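# Route PSU cable through case wall and seat supply

## Task

Pass the power supply's cable through the hole in the computer case's internal wall so that the entire plug sits in the far compartment, clearly away from that wall, and the cable on the supply's side of the wall is fairly taut. Stand the supply upright on the case floor inside the rear panel's slot, with the cable end facing inward and its end plate lying flat against the outer face of that panel. The case must rest flat on the table with nothing beneath its feet, and no unrelated object may touch the supply, its cable or the plug. Everything has to stay put without the robot holding it. Finally release and move the grippers away.

## Robot and tools

Robot: two arms, left_arm and right_arm, each with six joints and a parallel gripper. The scene frame is shared: origin on the table surface midway between the arms, +z up, +x outward over the table, and left_arm sits on the +y side. The arm names do not tell you which side of a picture they appear on.

execute_actions takes "actions", a list holding at most one item, plus an optional boolean "pictures" (images come by default). An empty list just reports the state without commanding anything. An item with "rows" is a motion: 1 to 15 rows, and "steps" from 1 to 15 (default 15); each step lasts 1/30 s, one row per step, and the final row is reused if steps outnumber rows. An item with only "steps" (up to 300) is a wait, counted from the previous result, and the time you spend replying is included in it. A refused call moves nothing.

Each row is one list of 14 numbers, each in [-1, 1], always covering both arms: left_arm's six joints then its gripper opening, then right_arm's six joints then its opening. Joint order: waist, shoulder, elbow, forearm roll, wrist pitch, wrist roll. Joint values are offsets, not poses: scale 1.0 = 2.036 rad, measured from the joint angles in the most recent result that listed them (or, before any such result in a scene, and for later calls within the same reply, from where the arm is when the motion begins). They are not relative to the previous row. So a row of zeros is not a hold; it pulls the arm back to that reference. Stated joint ranges (rad): waist -6.283..6.283, shoulder -2.059..2.094, elbow -3.927..0.192, forearm roll -6.283..6.283, wrist pitch -1.693..3.142, wrist roll -6.283..6.283. Real ends may differ by up to 0.010 rad. Asking more than 0.010 rad beyond a stated end gets the call refused; asking past the real end is clipped there and reported as "joint sent to its limit" (possibly for an earlier motion). No such message does not prove there is room left.

The gripper number is an absolute opening: +1 fully open, -1 closed. grip_measured in a result shows the actual opening on that same scale. To keep hold of something, keep commanding a value clearly under grip_measured; the lower, the firmer (roughly 24 N per pad at most, objects up to about 6 cm). Echoing grip_measured back gives only a light squeeze that weakens for wide parts. Closing fast can squeeze too hard and spring the fingers open.

Motion limits: joint targets move at most 3.14 rad/s, take 0.16 s to accelerate, and all joints of one arm are timed to finish together. Each step the target stays within 0.623 rad of the measured angle, and if it would put the hand more than 70 mm from its current spot, the whole arm's targets are shrunk toward the present angles. Large offsets therefore need several calls. Between calls the arms continue toward the last row sent until they settle or a step is HELD; then only a fresh motion moves or presses further.

Results: the state line lists, per arm, end_effector_position (m), end_effector_quat_wxyz, and linear/angular velocities (m/s, rad/s) in the scene frame; reported hand positions can be off, more so when reaching far. The position is the point between closed pads, about 2 cm behind the fingertips; fingers point along the gripper's +z and open along its y, and the tips extend about 10 mm further as they close. "Joint positions" and "Joint velocities" give per arm the six joints (rad, rad/s) then the pad gap (m; 0.084 fully open). "joint command not followed" means a clearance check altered or stopped some joint targets; HELD marks steps whose row was not fully sent. MOTOR HOT appears from 65 °C; at 80 °C an OVER-TEMPERATURE FAULT brakes that arm until cool, and holding loads heats motors even while idle. A torque fault (contact torque reaching a joint's load limit: waist and shoulder 47.5, elbow and forearm roll 28.5, wrist pitch and wrist roll 19 N m, held weight included) makes the arm back off, freeze for 10 s and drop the rest of the call.

zoom_image: "camera" is cam_high, cam_left_wrist or cam_right_wrist; "region" is [x0, y0, x1, y1] in pixels of that camera's last full image (origin top-left, each 896x504), no bigger than 504 by 504. Camera calibration (K, distortion, T_world_to_cam) is provided for projecting scene points into images; wrist camera poses follow the arm's joints.

finished_scene: pass "scene" as the current scene's number. Replying without any tool call ends everything.

Avoid: knocking anything off the table, letting the arms collide or push each other, dropping or slamming parts, shoving hard, and leaving anything dependent on the grippers. A loose object may occasionally be nudged by an outside disturbance, so check the final state. Smooth, economical, quick motions are preferred.

Each tool is called as a command line: name --argument value for each argument, lists and objects as JSON in quotes; but a table of rows of numbers goes row by row, as --pt "numbers of a row", without its own name.

## Session

execute_actions --actions '[]'

Scene clock: 0.00 s of 5400.00 s.
left_arm: end_effector_position=(-0.0178, +0.5270, +0.1723) grip_measured=+0.50 end_effector_quat_wxyz=(+0.005, -0.412, +0.892, +0.185) end_effector_velocity=(+0.000, +0.000, +0.000) end_effector_angular_velocity=(+0.000, -0.000, +0.001) | right_arm: end_effector_position=(+0.6867, -0.2043, +0.2914) grip_measured=+1.00 end_effector_quat_wxyz=(-0.181, +0.610, -0.705, +0.314) end_effector_velocity=(+0.000, -0.000, +0.000) end_effector_angular_velocity=(-0.001, -0.000, +0.001)
Joint positions: left_arm=[ 1.451 -1.357  0.005  0.143  1.003 -2.423  0.065] | right_arm=[ 0.324  0.567 -1.824 -0.607  0.696  2.314  0.084]
Joint velocities: left_arm=[-0.    -0.     0.    -0.    -0.    -0.001 -0.   ] | right_arm=[-0.    -0.    -0.     0.     0.    -0.002 -0.   ]

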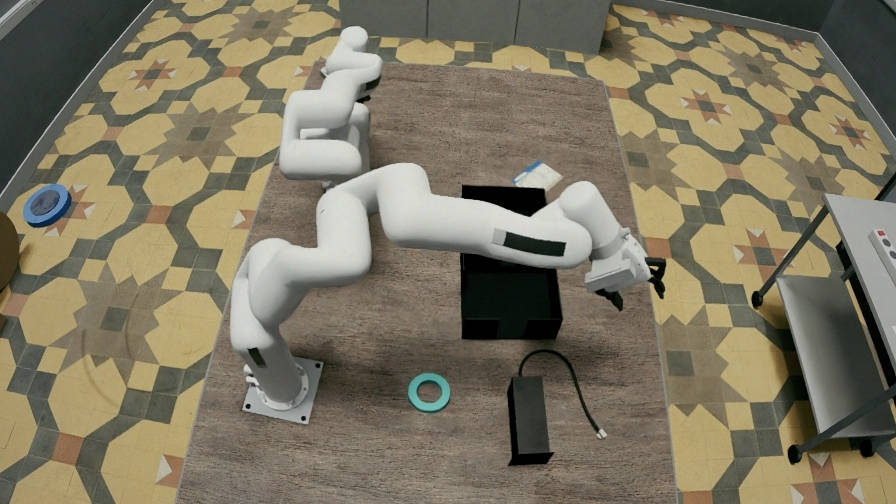

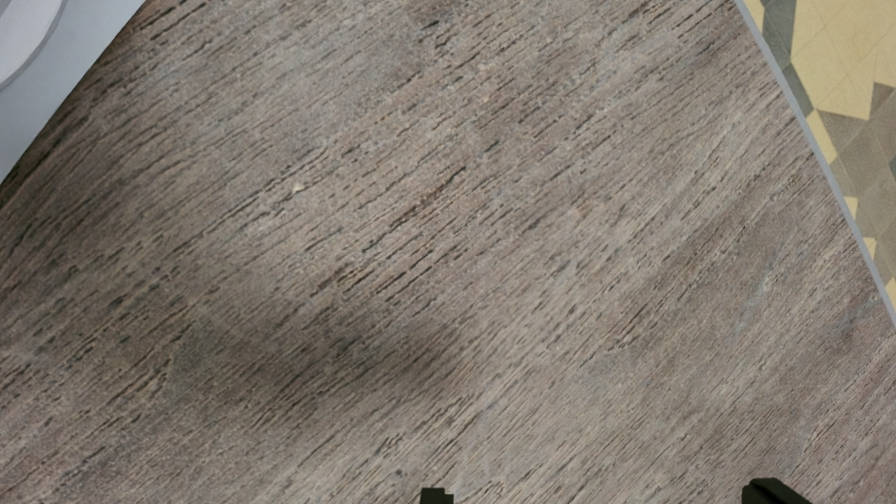

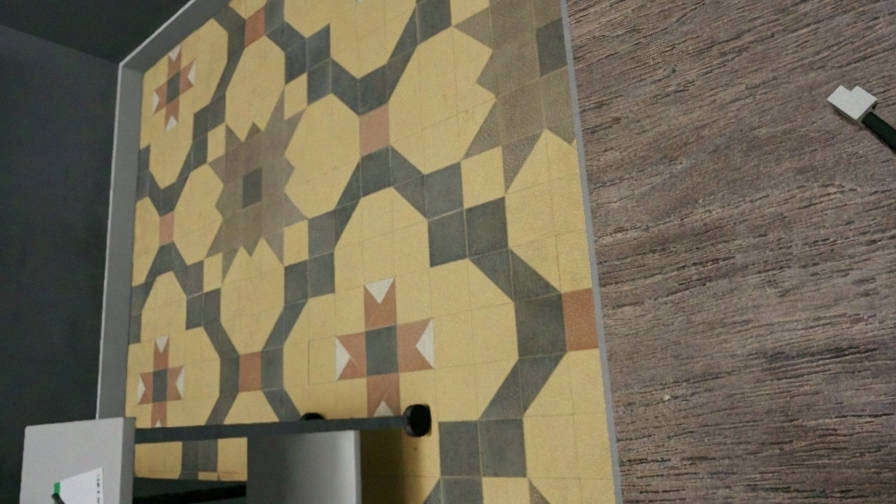

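execute_actions --actions '[{"rows": [[0,0,0,-0.0702,0,0,1, -0.4,-0.2785,0.3065,0.298,0.2475,-0.75,1]], "steps": 15}]' --pictures false

execute_actions --actions '[{"steps": 60}]'

Scene clock: 12.83 s of 5400.00 s.
left_arm: end_effector_position=(+0.0061, +0.5282, +0.1706) grip_measured=+1.00 end_effector_quat_wxyz=(+0.065, -0.437, +0.882, +0.161) end_effector_velocity=(+0.004, +0.000, -0.000) end_effector_angular_velocity=(+0.001, -0.021, +0.003) | right_arm: end_effector_position=(+0.6185, -0.3712, +0.2788) grip_measured=+1.00 end_effector_quat_wxyz=(+0.074, -0.577, +0.775, -0.248) end_effector_velocity=(-0.193, -0.354, -0.028) end_effector_angular_velocity=(+0.101, +0.498, -0.325)
Joint positions: left_arm=[ 1.451 -1.357  0.005  0.003  1.003 -2.423  0.084] | right_arm=[ 0.1    0.388 -1.628 -0.416  0.854  2.091  0.084]
Joint velocities: left_arm=[-0.    -0.     0.    -0.023 -0.     0.002 -0.   ] | right_arm=[-0.55  -0.364  0.397  0.39   0.323 -0.549  0.   ]
Steps of this call (steps 1 to 90: nothing new was sent; then 9.33 s passed at rest; steps 91 to 105: all 15 steps of this action). Readings (joint positions):
91: left_arm=[1.451 -1.357 0.005 0.143 1.003 -2.423] | right_arm=[0.324 0.566 -1.824 -0.607 0.696 2.314]
92: left_arm=[1.451 -1.357 0.005 0.139 1.003 -2.423] | right_arm=[0.321 0.563 -1.820 -0.603 0.699 2.310]
94: left_arm=[1.451 -1.357 0.005 0.101 1.003 -2.423] | right_arm=[0.296 0.538 -1.789 -0.574 0.723 2.280]
98: left_arm=[1.451 -1.357 0.005 0.026 1.003 -2.423] | right_arm=[0.224 0.478 -1.727 -0.513 0.774 2.213]
105: the state above

Scene clock: 14.83 s of 5400.00 s.
left_arm: end_effector_position=(+0.0065, +0.5283, +0.1706) grip_measured=+1.00 end_effector_quat_wxyz=(+0.066, -0.438, +0.882, +0.160) end_effector_velocity=(+0.000, -0.000, -0.001) end_effector_angular_velocity=(-0.001, +0.000, -0.000) | right_arm: end_effector_position=(+0.3425, -0.5845, +0.2482) grip_measured=+1.00 end_effector_quat_wxyz=(+0.000, +0.777, -0.630, +0.000) end_effector_velocity=(-0.000, -0.000, +0.000) end_effector_angular_velocity=(-0.001, -0.000, +0.000)
Joint positions: left_arm=[ 1.451 -1.357  0.005  0.     1.003 -2.423  0.084] | right_arm=[-0.49  -0.    -1.2   -0.001  1.2    0.787  0.084]
Joint velocities: left_arm=[-0.    -0.     0.001  0.    -0.     0.    -0.   ] | right_arm=[-0.    -0.001 -0.    -0.     0.    -0.     0.   ]
Steps of this call (steps 1 to 60: the robot went on to your last target). Readings (joint positions):
1: left_arm=[1.451 -1.357 0.005 0.002 1.003 -2.423] | right_arm=[0.082 0.376 -1.614 -0.403 0.865 2.072]
2: left_arm=[1.451 -1.357 0.005 0.001 1.003 -2.423] | right_arm=[0.063 0.364 -1.601 -0.390 0.876 2.053]
4: left_arm=[1.451 -1.357 0.005 0.001 1.003 -2.423] | right_arm=[0.026 0.340 -1.574 -0.364 0.898 2.012]
8: left_arm=[1.451 -1.357 0.005 0.000 1.003 -2.423] | right_arm=[-0.050 0.290 -1.519 -0.311 0.942 1.920]
60: the state above
All arms were judged still, so your last target was given up. Only a new action makes them travel on or press farther. Fingers that are still opening or closing keep moving.
camera_calibration (this result's frames):
cam_left_wrist: T_world_to_cam=[[-0.78072, 0.588684, 0.209591, -0.306362], [0.624871, 0.737428, 0.256389, -0.368473], [-0.00362619, 0.331136, -0.943576, 0.113965], [0, 0, 0, 1]] pos_world=[-0.00852098, 0.414335, 0.266218]
cam_right_wrist: T_world_to_cam=[[-0.978421, -0.205798, -0.0184327, 0.255593], [-0.205747, 0.978594, -0.00465287, 0.710652], [0.0189957, -0.000759988, -0.999819, 0.371662], [0, 0, 0, 1]] pos_world=[0.389232, -0.642556, 0.379612]

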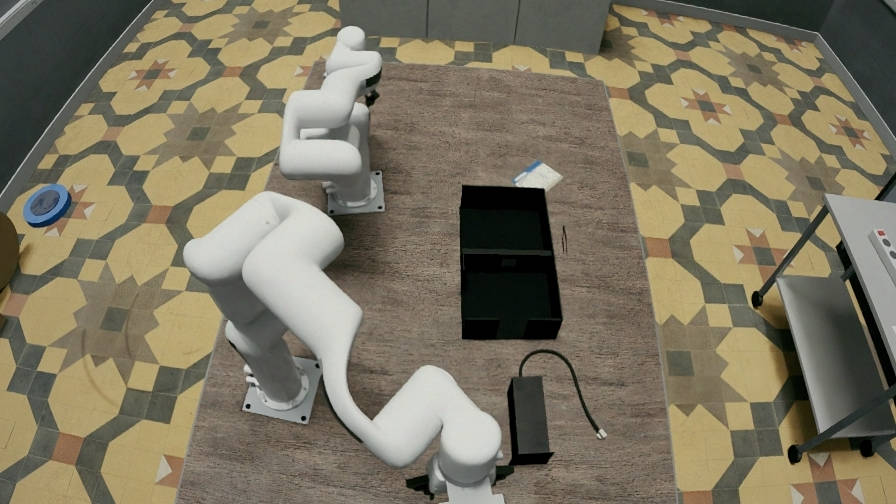

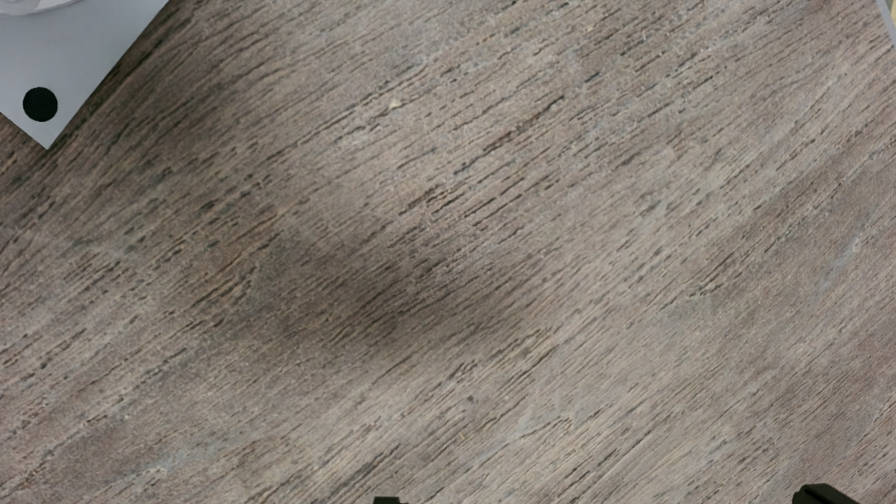

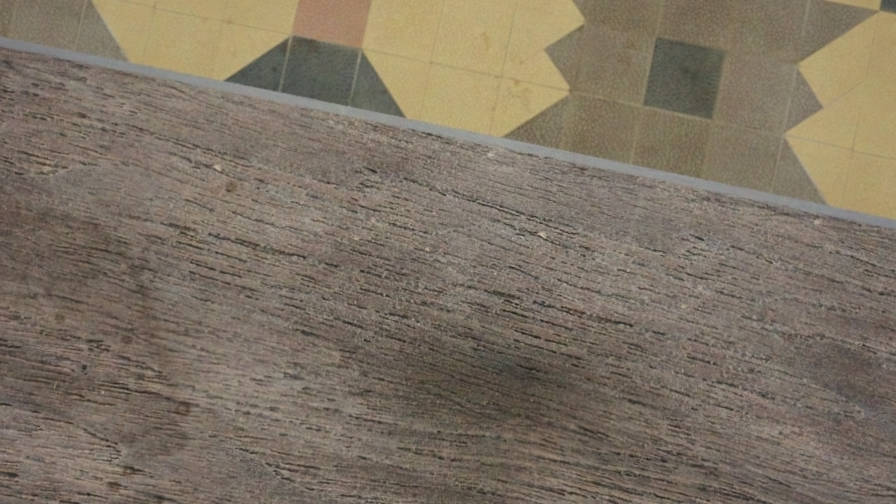

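zoom_image --camera "cam_high" --region '[400, 140, 680, 480]'

Region (400, 140, 680, 480) of cam_high's 896x504 image, scaled by 1.482, with more detail than that image has; it fills the left 415 columns of this view, and the rest is white.

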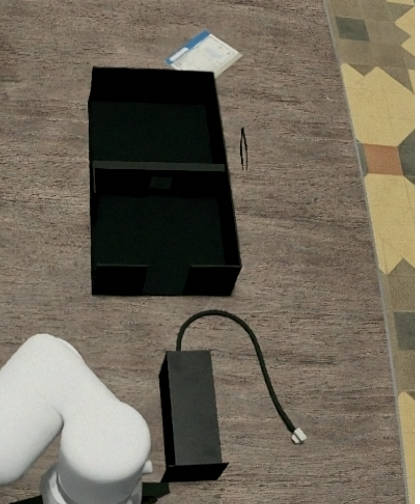

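execute_actions --actions '[{"rows": [[-1,0.686,-0.758,0,0.243,0.169,1, 0,0,0,0,0,0,1]], "steps": 15}]' --pictures false

execute_actions --actions '[{"steps": 75}]'

Scene clock: 34.20 s of 5400.00 s.
left_arm: end_effector_position=(+0.1288, +0.5230, +0.2465) grip_measured=+1.00 end_effector_quat_wxyz=(+0.014, -0.113, +0.993, +0.024) end_effector_velocity=(+0.314, +0.018, +0.161) end_effector_angular_velocity=(-0.358, +0.177, -1.359) | right_arm: end_effector_position=(+0.3425, -0.5845, +0.2482) grip_measured=+1.00 end_effector_quat_wxyz=(+0.000, +0.777, -0.630, +0.000) end_effector_velocity=(-0.000, +0.000, -0.000) end_effector_angular_velocity=(+0.001, +0.001, +0.001)
Joint positions: left_arm=[ 0.961 -0.867 -0.486  0.     1.298 -2.218  0.084] | right_arm=[-0.49  -0.    -1.2   -0.001  1.2    0.787  0.084]
Joint velocities: left_arm=[-1.081  1.082 -1.079  0.     0.397  0.278 -0.   ] | right_arm=[ 0.    -0.     0.     0.     0.001 -0.001  0.   ]
Steps of this call (steps 1 to 90: nothing new was sent; then 15.87 s passed at rest; steps 91 to 105: all 15 steps of this action). Readings (joint positions):
91: left_arm=[1.451 -1.357 0.005 0.000 1.003 -2.423] | right_arm=[-0.490 -0.000 -1.200 -0.001 1.200 0.787]
92: left_arm=[1.447 -1.353 0.001 0.000 1.007 -2.420] | right_arm=[-0.490 -0.000 -1.200 -0.001 1.200 0.787]
94: left_arm=[1.407 -1.312 -0.038 0.000 1.042 -2.397] | right_arm=[-0.490 -0.000 -1.200 -0.001 1.200 0.787]
98: left_arm=[1.232 -1.138 -0.215 0.000 1.166 -2.309] | right_arm=[-0.490 -0.000 -1.200 -0.001 1.200 0.787]
105: the state above

Scene clock: 36.70 s of 5400.00 s.
left_arm: end_effector_position=(+0.4738, +0.0991, +0.3503) grip_measured=+1.00 end_effector_quat_wxyz=(+0.000, +0.666, +0.746, +0.000) end_effector_velocity=(-0.000, -0.001, -0.000) end_effector_angular_velocity=(+0.000, +0.001, -0.001) | right_arm: end_effector_position=(+0.3425, -0.5845, +0.2482) grip_measured=+1.00 end_effector_quat_wxyz=(+0.000, +0.777, -0.630, +0.000) end_effector_velocity=(+0.000, -0.000, +0.000) end_effector_angular_velocity=(-0.000, -0.000, -0.000)
Joint positions: left_arm=[-0.585  0.04  -1.538  0.     1.498 -2.079  0.084] | right_arm=[-0.49  -0.    -1.2   -0.001  1.2    0.787  0.084]
Joint velocities: left_arm=[-0.001  0.     0.    -0.     0.     0.     0.   ] | right_arm=[ 0.     0.001 -0.001 -0.    -0.     0.    -0.   ]
Steps of this call (steps 1 to 75: the robot went on to your last target). Readings (joint positions):
1: left_arm=[0.925 -0.831 -0.521 0.000 1.311 -2.209] | right_arm=[-0.490 -0.000 -1.200 -0.001 1.200 0.787]
2: left_arm=[0.890 -0.796 -0.556 0.000 1.322 -2.201] | right_arm=[-0.490 -0.000 -1.200 -0.001 1.200 0.787]
4: left_arm=[0.822 -0.728 -0.624 0.000 1.343 -2.187] | right_arm=[-0.490 -0.000 -1.200 -0.001 1.200 0.787]
8: left_arm=[0.693 -0.599 -0.754 0.000 1.375 -2.164] | right_arm=[-0.490 -0.000 -1.200 -0.001 1.200 0.787]
75: the state above
All arms were judged still, so your last target was given up. Only a new action makes them travel on or press farther. Fingers that are still opening or closing keep moving.
camera_calibration (this result's frames):
cam_left_wrist: T_world_to_cam=[[0.995615, 0.0910009, -0.0216591, -0.437927], [0.0911216, -0.995829, 0.00465201, 0.122839], [-0.0211455, -0.00660522, -0.999755, 0.488793], [0, 0, 0, 1]] pos_world=[0.435149, 0.165407, 0.478617]
cam_right_wrist: T_world_to_cam=[[-0.978421, -0.205799, -0.0184329, 0.255593], [-0.205747, 0.978594, -0.00465293, 0.710652], [0.0189959, -0.000759997, -0.999819, 0.371662], [0, 0, 0, 1]] pos_world=[0.389232, -0.642556, 0.379613]

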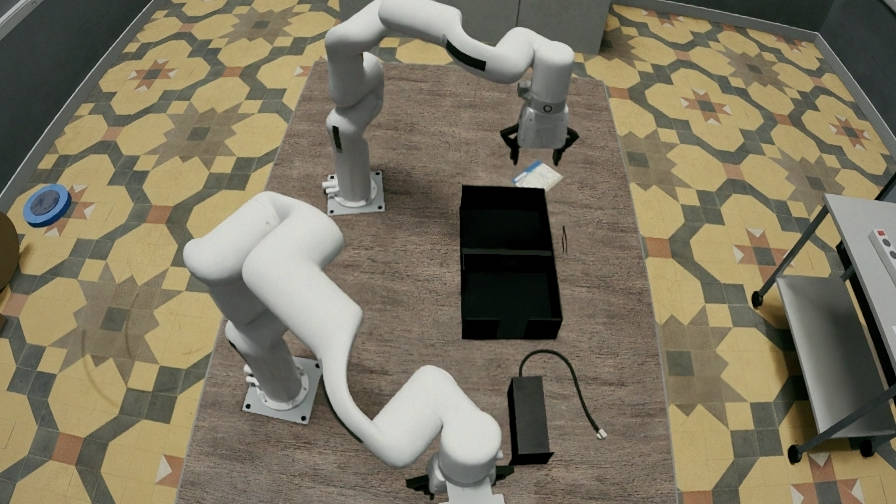

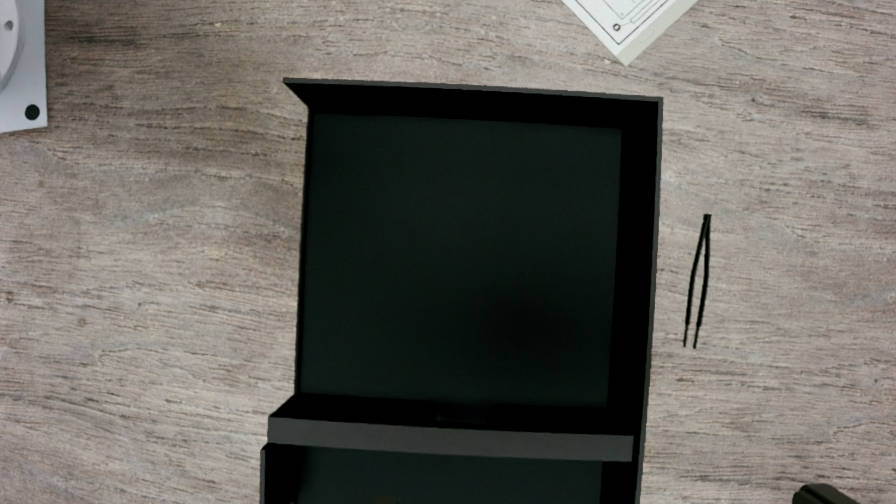

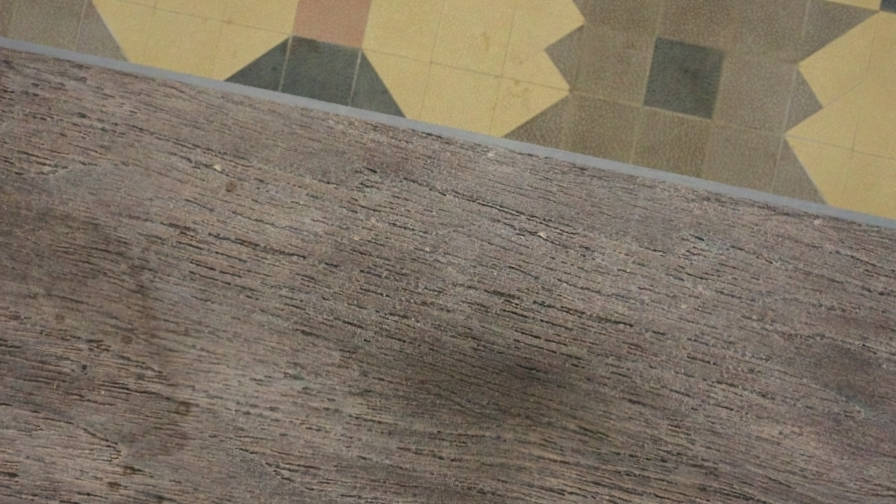

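execute_actions --actions '[{"rows": [[0.25,0,0,0,0,0,1, 0.439,0.186,-0.3865,0,0.2004,-1,1]], "steps": 15}]' --pictures false

execute_actions --actions '[{"steps": 70}]'

Scene clock: 50.03 s of 5400.00 s.
left_arm: end_effector_position=(+0.5104, +0.2545, +0.3503) grip_measured=+1.00 end_effector_quat_wxyz=(+0.000, +0.535, +0.845, +0.000) end_effector_velocity=(+0.025, +0.375, +0.000) end_effector_angular_velocity=(-0.000, -0.001, +0.772) | right_arm: end_effector_position=(+0.4416, -0.4636, +0.2847) grip_measured=+1.00 end_effector_quat_wxyz=(+0.001, +0.930, -0.368, -0.012) end_effector_velocity=(+0.175, +0.324, +0.089) end_effector_angular_velocity=(+0.007, -0.035, +1.384)
Joint positions: left_arm=[-0.256  0.04  -1.538  0.     1.498 -2.079  0.084] | right_arm=[-0.186  0.155 -1.498 -0.     1.367  0.483  0.084]
Joint velocities: left_arm=[ 0.771 -0.001 -0.001 -0.     0.001 -0.    -0.   ] | right_arm=[ 0.693  0.267 -0.588 -0.     0.289 -0.691 -0.   ]
Steps of this call (steps 1 to 90: nothing new was sent; then 9.83 s passed at rest; steps 91 to 105: all 15 steps of this action). Readings (joint positions):
91: left_arm=[-0.585 0.040 -1.538 0.000 1.498 -2.079] | right_arm=[-0.490 -0.000 -1.200 -0.001 1.200 0.787]
92: left_arm=[-0.582 0.040 -1.538 -0.000 1.498 -2.079] | right_arm=[-0.487 0.002 -1.204 -0.001 1.203 0.783]
94: left_arm=[-0.547 0.040 -1.538 -0.001 1.498 -2.079] | right_arm=[-0.454 0.024 -1.240 -0.001 1.228 0.745]
98: left_arm=[-0.436 0.040 -1.538 0.000 1.498 -2.079] | right_arm=[-0.349 0.082 -1.342 -0.000 1.288 0.645]
105: the state above

Scene clock: 52.37 s of 5400.00 s.
left_arm: end_effector_position=(+0.5083, +0.3424, +0.3503) grip_measured=+1.00 end_effector_quat_wxyz=(+0.000, +0.457, +0.889, +0.000) end_effector_velocity=(+0.000, -0.000, +0.000) end_effector_angular_velocity=(+0.000, -0.000, -0.000) | right_arm: end_effector_position=(+0.4844, -0.1467, +0.3505) grip_measured=+1.00 end_effector_quat_wxyz=(+0.000, +0.709, +0.705, +0.000) end_effector_velocity=(+0.000, -0.000, +0.000) end_effector_angular_velocity=(-0.000, -0.000, +0.000)
Joint positions: left_arm=[-0.076  0.04  -1.538  0.     1.498 -2.079  0.084] | right_arm=[ 0.403  0.378 -1.987 -0.001  1.608 -1.248  0.084]
Joint velocities: left_arm=[-0. -0.  0.  0. -0. -0.  0.] | right_arm=[-0.  0. -0. -0.  0. -0.  0.]
Steps of this call (steps 1 to 60: the robot went on to your last target; steps 61 to 70: nothing new was sent). Readings (joint positions):
1: left_arm=[-0.230 0.040 -1.538 0.000 1.498 -2.079] | right_arm=[-0.163 0.164 -1.517 -0.000 1.376 0.459]
2: left_arm=[-0.205 0.040 -1.538 0.000 1.498 -2.079] | right_arm=[-0.140 0.172 -1.536 -0.000 1.385 0.436]
4: left_arm=[-0.154 0.040 -1.538 0.000 1.498 -2.079] | right_arm=[-0.095 0.189 -1.573 -0.000 1.404 0.386]
8: left_arm=[-0.094 0.039 -1.538 0.000 1.498 -2.079] | right_arm=[-0.006 0.223 -1.646 -0.000 1.440 0.275]
70: the state above
All arms were judged still, so your last target was given up. Only a new action makes them travel on or press farther. Fingers that are still opening or closing keep moving.
camera_calibration (this result's frames):
cam_left_wrist: T_world_to_cam=[[0.825104, 0.564565, -0.0216594, -0.569851], [0.564775, -0.825232, 0.00465193, 0.0628092], [-0.0152477, -0.016071, -0.999755, 0.491372], [0, 0, 0, 1]] pos_world=[0.442205, 0.381447, 0.478617]
cam_right_wrist: T_world_to_cam=[[0.999824, -0.0051629, -0.0180151, -0.4426], [-0.00523208, -0.999979, -0.00379514, -0.0757113], [-0.0179951, 0.00388873, -0.999831, 0.490121], [0, 0, 0, 1]] pos_world=[0.450946, -0.0799008, 0.481777]

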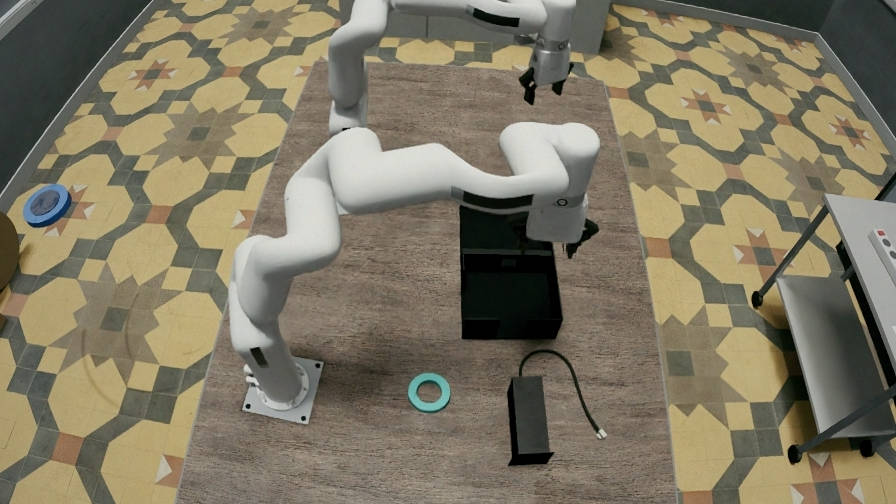

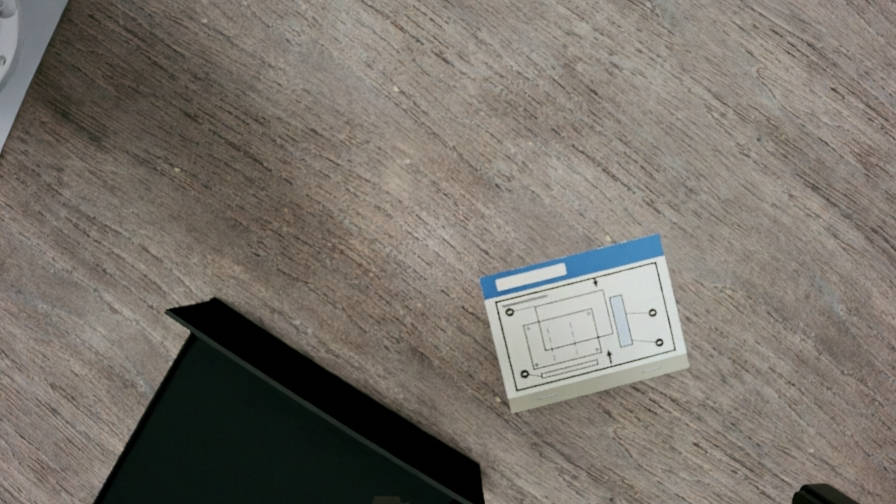

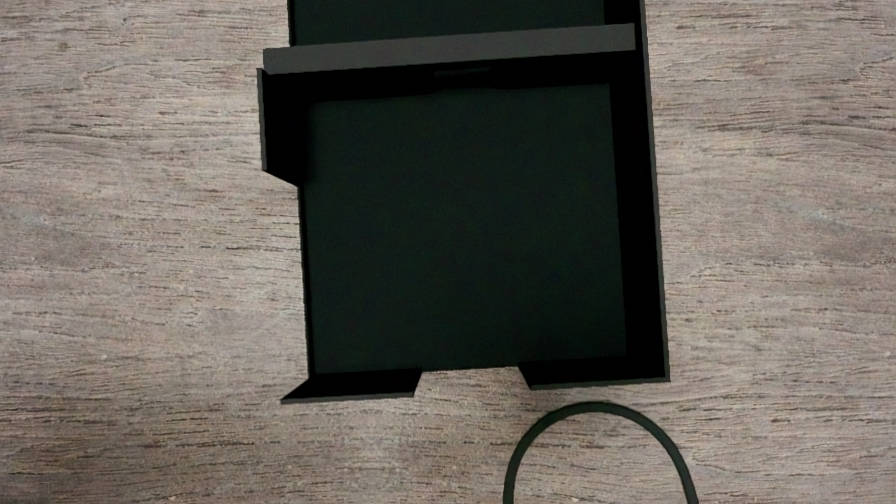

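zoom_image --camera "cam_high" --region '[450, 235, 580, 345]'

zoom_image --camera "cam_right_wrist" --region '[360, 20, 560, 130]'

Region (450, 235, 580, 345) of cam_high's 896x504 image, scaled by 3.877, with more detail than that image has; it fills the top 426 rows of this view, and the rest is white.

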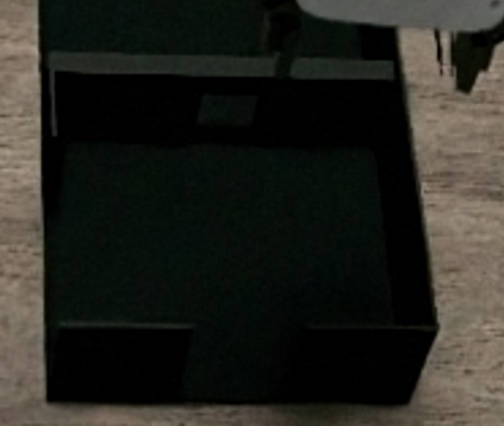

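Region (360, 20, 560, 130) of cam_right_wrist's 896x504 image, scaled by 2.520, with more detail than that image has; it fills the top 277 rows of this view, and the rest is white.

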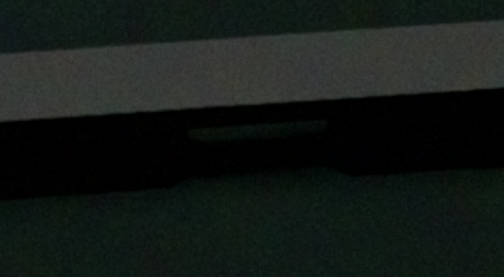

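execute_actions --actions '[{"rows": [[0,0,0,0,0,0,1, -0.268,-0.0499,0.1002,0,-0.0499,0.501,1]], "steps": 15}]' --pictures false

execute_actions --actions '[{"steps": 40}]'

Scene clock: 68.70 s of 5400.00 s.
left_arm: end_effector_position=(+0.5083, +0.3424, +0.3503) grip_measured=+1.00 end_effector_quat_wxyz=(+0.000, +0.457, +0.889, +0.000) end_effector_velocity=(+0.000, -0.000, -0.000) end_effector_angular_velocity=(+0.000, +0.000, +0.000) | right_arm: end_effector_position=(+0.5038, -0.3006, +0.3404) grip_measured=+1.00 end_effector_quat_wxyz=(+0.000, +0.900, +0.435, -0.000) end_effector_velocity=(-0.006, -0.346, -0.024) end_effector_angular_velocity=(-0.000, +0.001, -1.825)
Joint positions: left_arm=[-0.076  0.04  -1.538  0.     1.498 -2.079  0.084] | right_arm=[ 0.129  0.327 -1.884 -0.001  1.557 -0.857  0.084]
Joint velocities: left_arm=[-0.     0.     0.     0.    -0.    -0.001  0.   ] | right_arm=[-0.616 -0.115  0.231  0.    -0.114  1.209  0.   ]
Steps of this call (steps 1 to 90: nothing new was sent; then 12.83 s passed at rest; steps 91 to 105: all 15 steps of this action). Readings (joint positions):
91: left_arm=[-0.076 0.040 -1.538 0.000 1.498 -2.079] | right_arm=[0.403 0.378 -1.987 -0.000 1.608 -1.248]
92: left_arm=[-0.076 0.040 -1.538 0.000 1.498 -2.079] | right_arm=[0.401 0.378 -1.985 -0.000 1.607 -1.243]
94: left_arm=[-0.076 0.040 -1.538 0.000 1.498 -2.079] | right_arm=[0.373 0.372 -1.973 0.001 1.601 -1.206]
98: left_arm=[-0.076 0.040 -1.538 0.000 1.498 -2.079] | right_arm=[0.276 0.355 -1.939 -0.001 1.584 -1.096]
105: the state above

Scene clock: 70.03 s of 5400.00 s.
left_arm: end_effector_position=(+0.5083, +0.3424, +0.3503) grip_measured=+1.00 end_effector_quat_wxyz=(+0.000, +0.457, +0.889, +0.000) end_effector_velocity=(+0.000, -0.001, +0.000) end_effector_angular_velocity=(-0.000, -0.000, -0.002) | right_arm: end_effector_position=(+0.4803, -0.4494, +0.3297) grip_measured=+1.00 end_effector_quat_wxyz=(+0.000, +1.000, +0.000, -0.000) end_effector_velocity=(-0.000, +0.000, -0.001) end_effector_angular_velocity=(+0.001, +0.001, -0.001)
Joint positions: left_arm=[-0.076  0.04  -1.538  0.     1.498 -2.079  0.084] | right_arm=[-0.142  0.277 -1.783 -0.001  1.506 -0.228  0.084]
Joint velocities: left_arm=[-0.001  0.    -0.    -0.     0.     0.001 -0.   ] | right_arm=[-0.     0.     0.001  0.    -0.     0.001 -0.   ]
Steps of this call (steps 1 to 40: the robot went on to your last target). Readings (joint positions):
1: left_arm=[-0.076 0.040 -1.538 0.000 1.498 -2.079] | right_arm=[0.108 0.324 -1.876 -0.001 1.553 -0.815]
2: left_arm=[-0.076 0.040 -1.538 0.000 1.498 -2.079] | right_arm=[0.088 0.320 -1.869 -0.001 1.549 -0.771]
4: left_arm=[-0.076 0.040 -1.538 0.000 1.498 -2.079] | right_arm=[0.048 0.312 -1.854 -0.001 1.542 -0.677]
8: left_arm=[-0.076 0.040 -1.538 0.000 1.498 -2.079] | right_arm=[-0.034 0.297 -1.823 -0.001 1.526 -0.483]
40: the state above
camera_calibration (this result's frames):
cam_left_wrist: T_world_to_cam=[[0.825104, 0.564565, -0.0216593, -0.569851], [0.564775, -0.825232, 0.00465177, 0.0628095], [-0.0152478, -0.0160708, -0.999755, 0.491372], [0, 0, 0, 1]] pos_world=[0.442205, 0.381447, 0.478617]
cam_right_wrist: T_world_to_cam=[[0.000308199, -0.999835, -0.0181855, -0.407357], [-0.999993, -0.000241513, -0.00366904, 0.548489], [0.00366404, 0.0181866, -0.999828, 0.466464], [0, 0, 0, 1]] pos_world=[0.546902, -0.415641, 0.460988]

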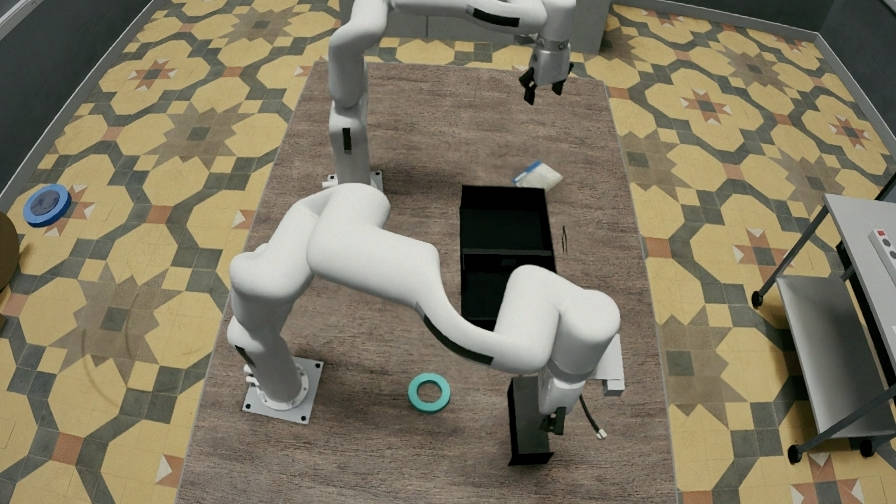

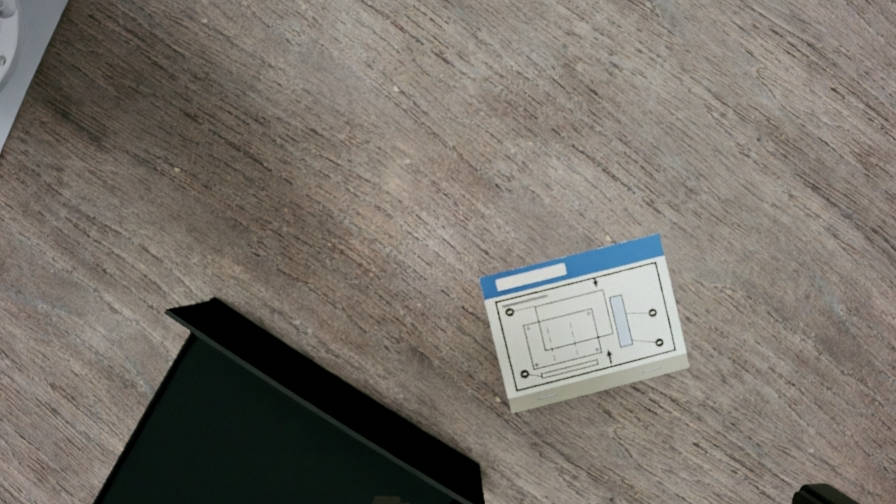

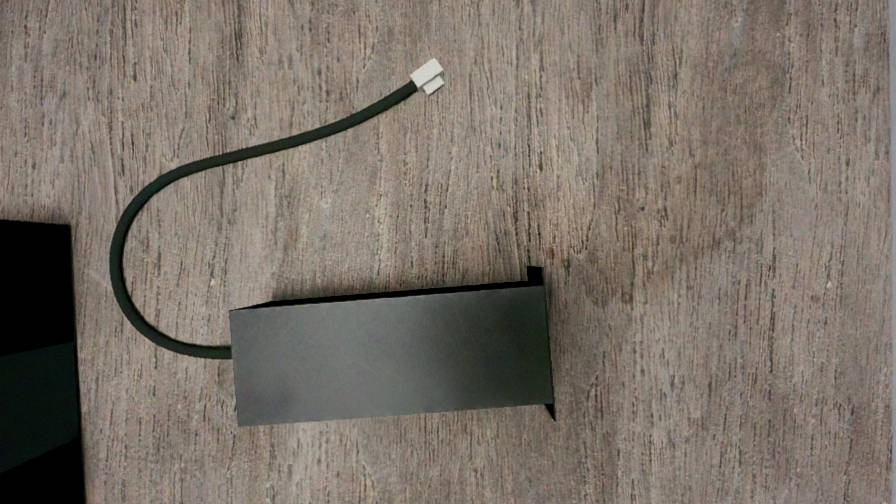

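execute_actions --actions '[{"rows": [[0,0,0,0,0,0,1, 0.0892,0.3906,-0.2927,0,-0.0978,0.6493,1]], "steps": 15}]' --pictures false

execute_actions --actions '[{"steps": 45}]'

Scene clock: 93.27 s of 5400.00 s.
left_arm: end_effector_position=(+0.5083, +0.3424, +0.3503) grip_measured=+1.00 end_effector_quat_wxyz=(+0.000, +0.457, +0.889, +0.000) end_effector_velocity=(-0.000, +0.000, +0.000) end_effector_angular_velocity=(+0.000, -0.000, +0.002) | right_arm: end_effector_position=(+0.5878, -0.4104, +0.2348) grip_measured=+1.00 end_effector_quat_wxyz=(-0.000, +0.987, -0.159, +0.012) end_effector_velocity=(+0.171, +0.099, -0.288) end_effector_angular_velocity=(+0.037, +0.057, -0.970)
Joint positions: left_arm=[-0.076  0.04  -1.538  0.     1.498 -2.079  0.084] | right_arm=[-0.047  0.669 -2.096 -0.     1.401  0.188  0.084]
Joint velocities: left_arm=[ 0.001 -0.    -0.     0.    -0.    -0.001  0.   ] | right_arm=[ 0.185  0.87  -0.606 -0.    -0.202  1.156  0.   ]
Steps of this call (steps 1 to 15: the robot went on to your last target; steps 16 to 90: nothing new was sent; then 19.73 s passed at rest; steps 91 to 105: all 15 steps of this action). Readings (joint positions):
91: left_arm=[-0.076 0.040 -1.538 0.000 1.498 -2.079] | right_arm=[-0.142 0.277 -1.783 -0.001 1.506 -0.228]
92: left_arm=[-0.076 0.040 -1.538 0.000 1.498 -2.079] | right_arm=[-0.141 0.280 -1.787 -0.001 1.505 -0.223]
94: left_arm=[-0.076 0.040 -1.538 0.000 1.498 -2.079] | right_arm=[-0.131 0.317 -1.828 -0.001 1.492 -0.183]
98: left_arm=[-0.076 0.040 -1.538 0.000 1.498 -2.079] | right_arm=[-0.093 0.455 -1.946 -0.000 1.452 -0.049]
105: the state above

Scene clock: 94.77 s of 5400.00 s.
left_arm: end_effector_position=(+0.5083, +0.3424, +0.3503) grip_measured=+1.00 end_effector_quat_wxyz=(+0.000, +0.457, +0.889, +0.000) end_effector_velocity=(+0.000, +0.000, +0.001) end_effector_angular_velocity=(+0.000, -0.002, +0.002) | right_arm: end_effector_position=(+0.6441, -0.3572, +0.0900) grip_measured=+1.00 end_effector_quat_wxyz=(+0.000, +0.842, -0.539, -0.000) end_effector_velocity=(-0.001, -0.000, -0.001) end_effector_angular_velocity=(-0.000, +0.002, -0.000)
Joint positions: left_arm=[-0.076  0.04  -1.538  0.     1.498 -2.079  0.084] | right_arm=[ 0.039  1.072 -2.378 -0.001  1.307  1.093  0.084]
Joint velocities: left_arm=[ 0.    -0.    -0.001  0.    -0.    -0.002 -0.   ] | right_arm=[-0.     0.001  0.002 -0.     0.     0.     0.   ]
Steps of this call (steps 1 to 45: the robot went on to your last target). Readings (joint positions):
1: left_arm=[-0.076 0.040 -1.538 0.000 1.498 -2.079] | right_arm=[-0.040 0.698 -2.116 -0.000 1.395 0.228]
2: left_arm=[-0.076 0.040 -1.538 0.000 1.498 -2.079] | right_arm=[-0.034 0.727 -2.136 -0.000 1.388 0.270]
4: left_arm=[-0.076 0.040 -1.538 0.000 1.498 -2.079] | right_arm=[-0.022 0.782 -2.175 -0.000 1.375 0.361]
8: left_arm=[-0.076 0.040 -1.538 0.000 1.498 -2.079] | right_arm=[0.000 0.888 -2.249 -0.000 1.350 0.584]
45: the state above
All arms were judged still, so your last target was given up. Only a new action makes them travel on or press farther. Fingers that are still opening or closing keep moving.
camera_calibration (this result's frames):
cam_left_wrist: T_world_to_cam=[[0.825104, 0.564565, -0.0216593, -0.569851], [0.564775, -0.825232, 0.00465192, 0.0628094], [-0.0152477, -0.016071, -0.999755, 0.491372], [0, 0, 0, 1]] pos_world=[0.442205, 0.381447, 0.478617]
cam_right_wrist: T_world_to_cam=[[-0.90839, -0.417741, -0.017908, 0.473612], [-0.417734, 0.908559, -0.00434154, 0.661054], [0.0180841, 0.00353696, -0.99983, 0.210069], [0, 0, 0, 1]] pos_world=[0.70257, -0.403502, 0.221385]

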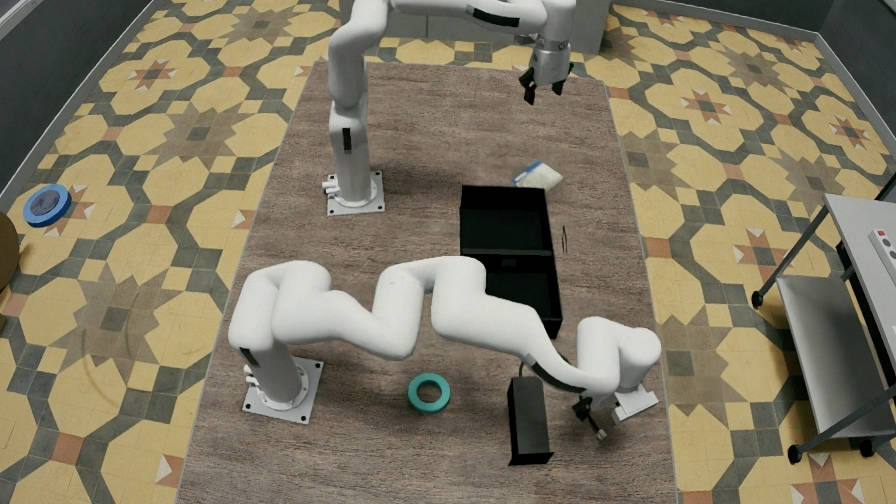

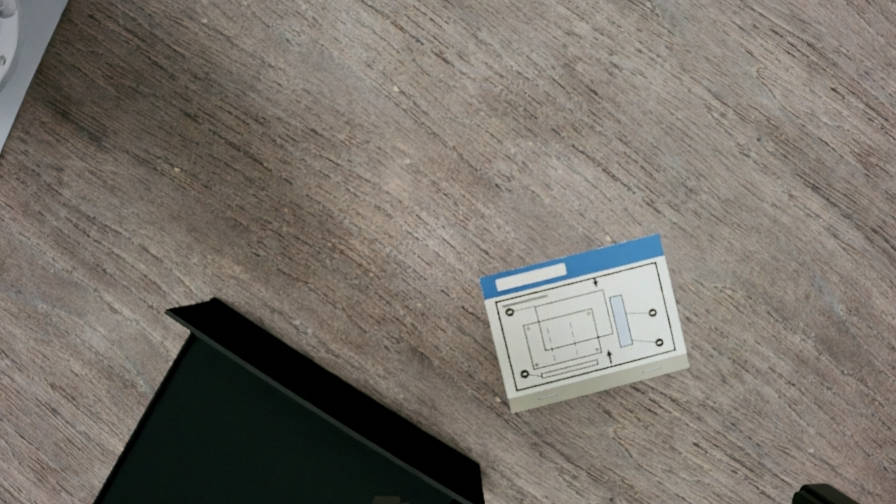

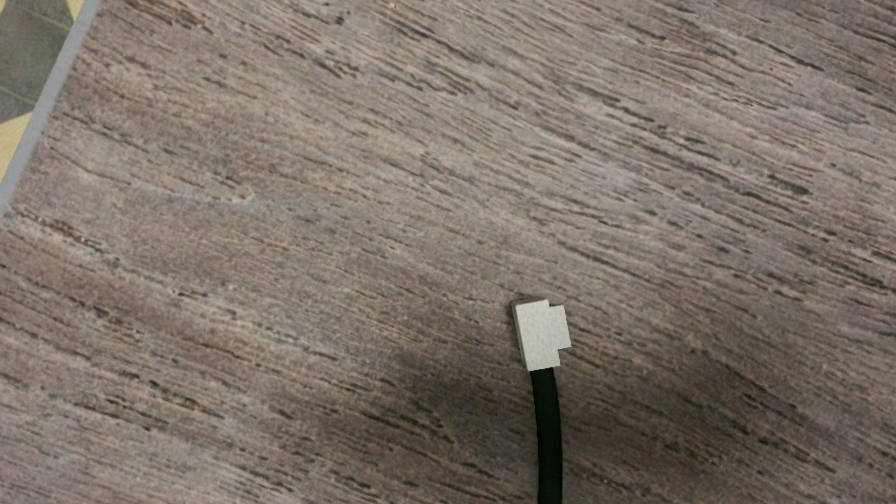

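execute_actions --actions '[{"rows": [[0,0,0,0,0,0,1, 0.0111,0.0227,0.052,0,-0.0751,0.0111,1]], "steps": 15}]'

Scene clock: 99.73 s of 5400.00 s.
left_arm: end_effector_position=(+0.5083, +0.3424, +0.3503) grip_measured=+1.00 end_effector_quat_wxyz=(+0.000, +0.457, +0.889, +0.000) end_effector_velocity=(-0.000, +0.000, +0.000) end_effector_angular_velocity=(-0.000, -0.000, +0.001) | right_arm: end_effector_position=(+0.6440, -0.3418, +0.0280) grip_measured=+1.00 end_effector_quat_wxyz=(-0.001, +0.842, -0.539, +0.003) end_effector_velocity=(+0.001, +0.002, -0.005) end_effector_angular_velocity=(+0.000, -0.008, -0.002)
Joint positions: left_arm=[-0.076  0.04  -1.538  0.     1.498 -2.079  0.084] | right_arm=[ 0.061  1.115 -2.277 -0.001  1.156  1.116  0.084]
Joint velocities: left_arm=[ 0.001 -0.     0.    -0.    -0.    -0.    -0.   ] | right_arm=[ 0.003 -0.     0.017  0.001 -0.025  0.005 -0.   ]
Steps of this call (steps 1 to 90: nothing new was sent; then 1.47 s passed at rest; steps 91 to 105: all 15 steps of this action). Readings (joint positions):
91: left_arm=[-0.076 0.040 -1.538 0.000 1.498 -2.079] | right_arm=[0.039 1.072 -2.378 -0.001 1.307 1.093]
92: left_arm=[-0.076 0.040 -1.538 0.000 1.498 -2.079] | right_arm=[0.040 1.072 -2.376 -0.001 1.302 1.094]
94: left_arm=[-0.076 0.040 -1.538 0.000 1.498 -2.079] | right_arm=[0.044 1.079 -2.355 -0.001 1.263 1.100]
98: left_arm=[-0.076 0.040 -1.538 0.000 1.498 -2.079] | right_arm=[0.059 1.115 -2.285 -0.000 1.184 1.112]
105: the state above
camera_calibration (this result's frames):
cam_left_wrist: T_world_to_cam=[[0.825104, 0.564565, -0.0216593, -0.569851], [0.564775, -0.825232, 0.00465191, 0.0628094], [-0.0152476, -0.0160709, -0.999755, 0.491372], [0, 0, 0, 1]] pos_world=[0.442205, 0.381447, 0.478617]
cam_right_wrist: T_world_to_cam=[[-0.90835, -0.417558, -0.0233545, 0.47903], [-0.417511, 0.908644, -0.00705234, 0.64672], [0.0241657, 0.00334478, -0.999702, 0.144001], [0, 0, 0, 1]] pos_world=[0.701661, -0.388098, 0.159707]

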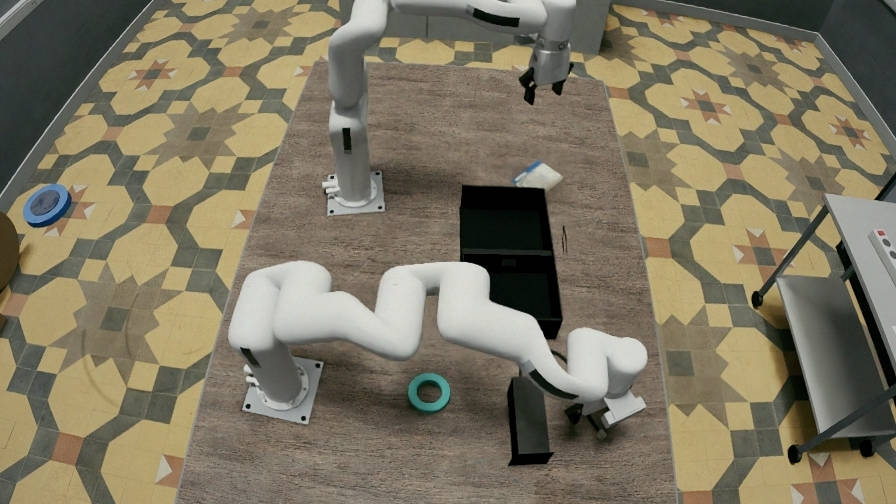

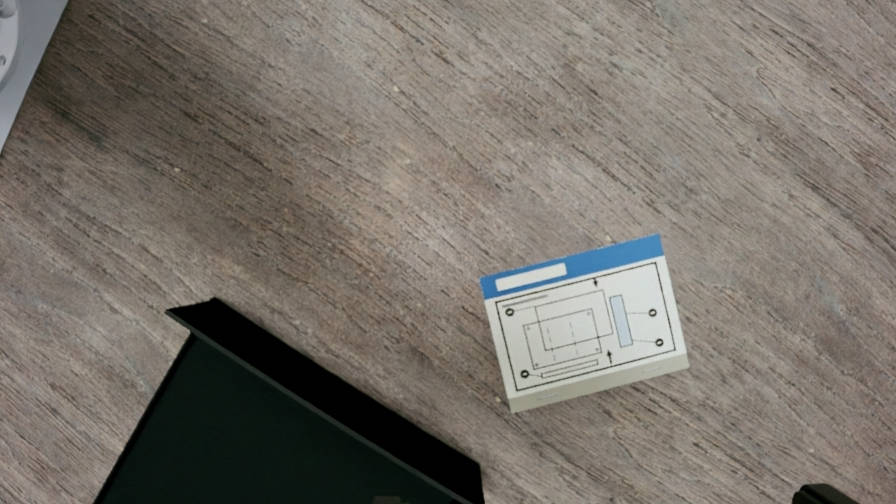

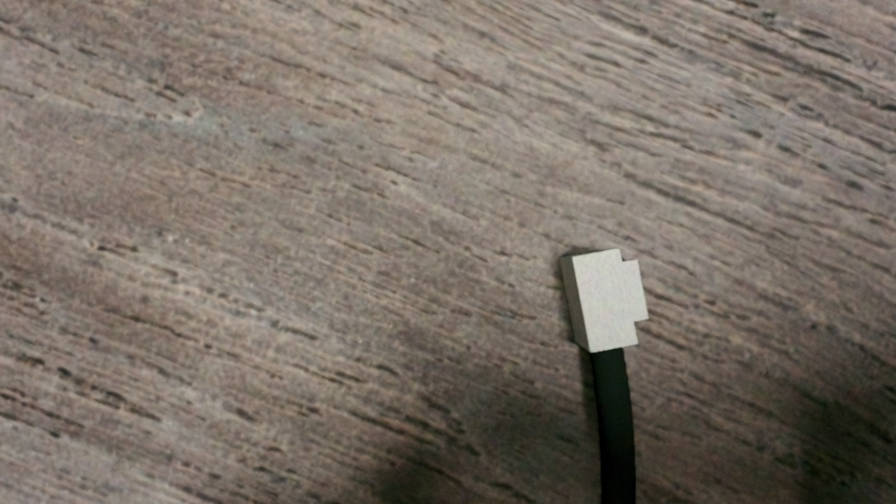

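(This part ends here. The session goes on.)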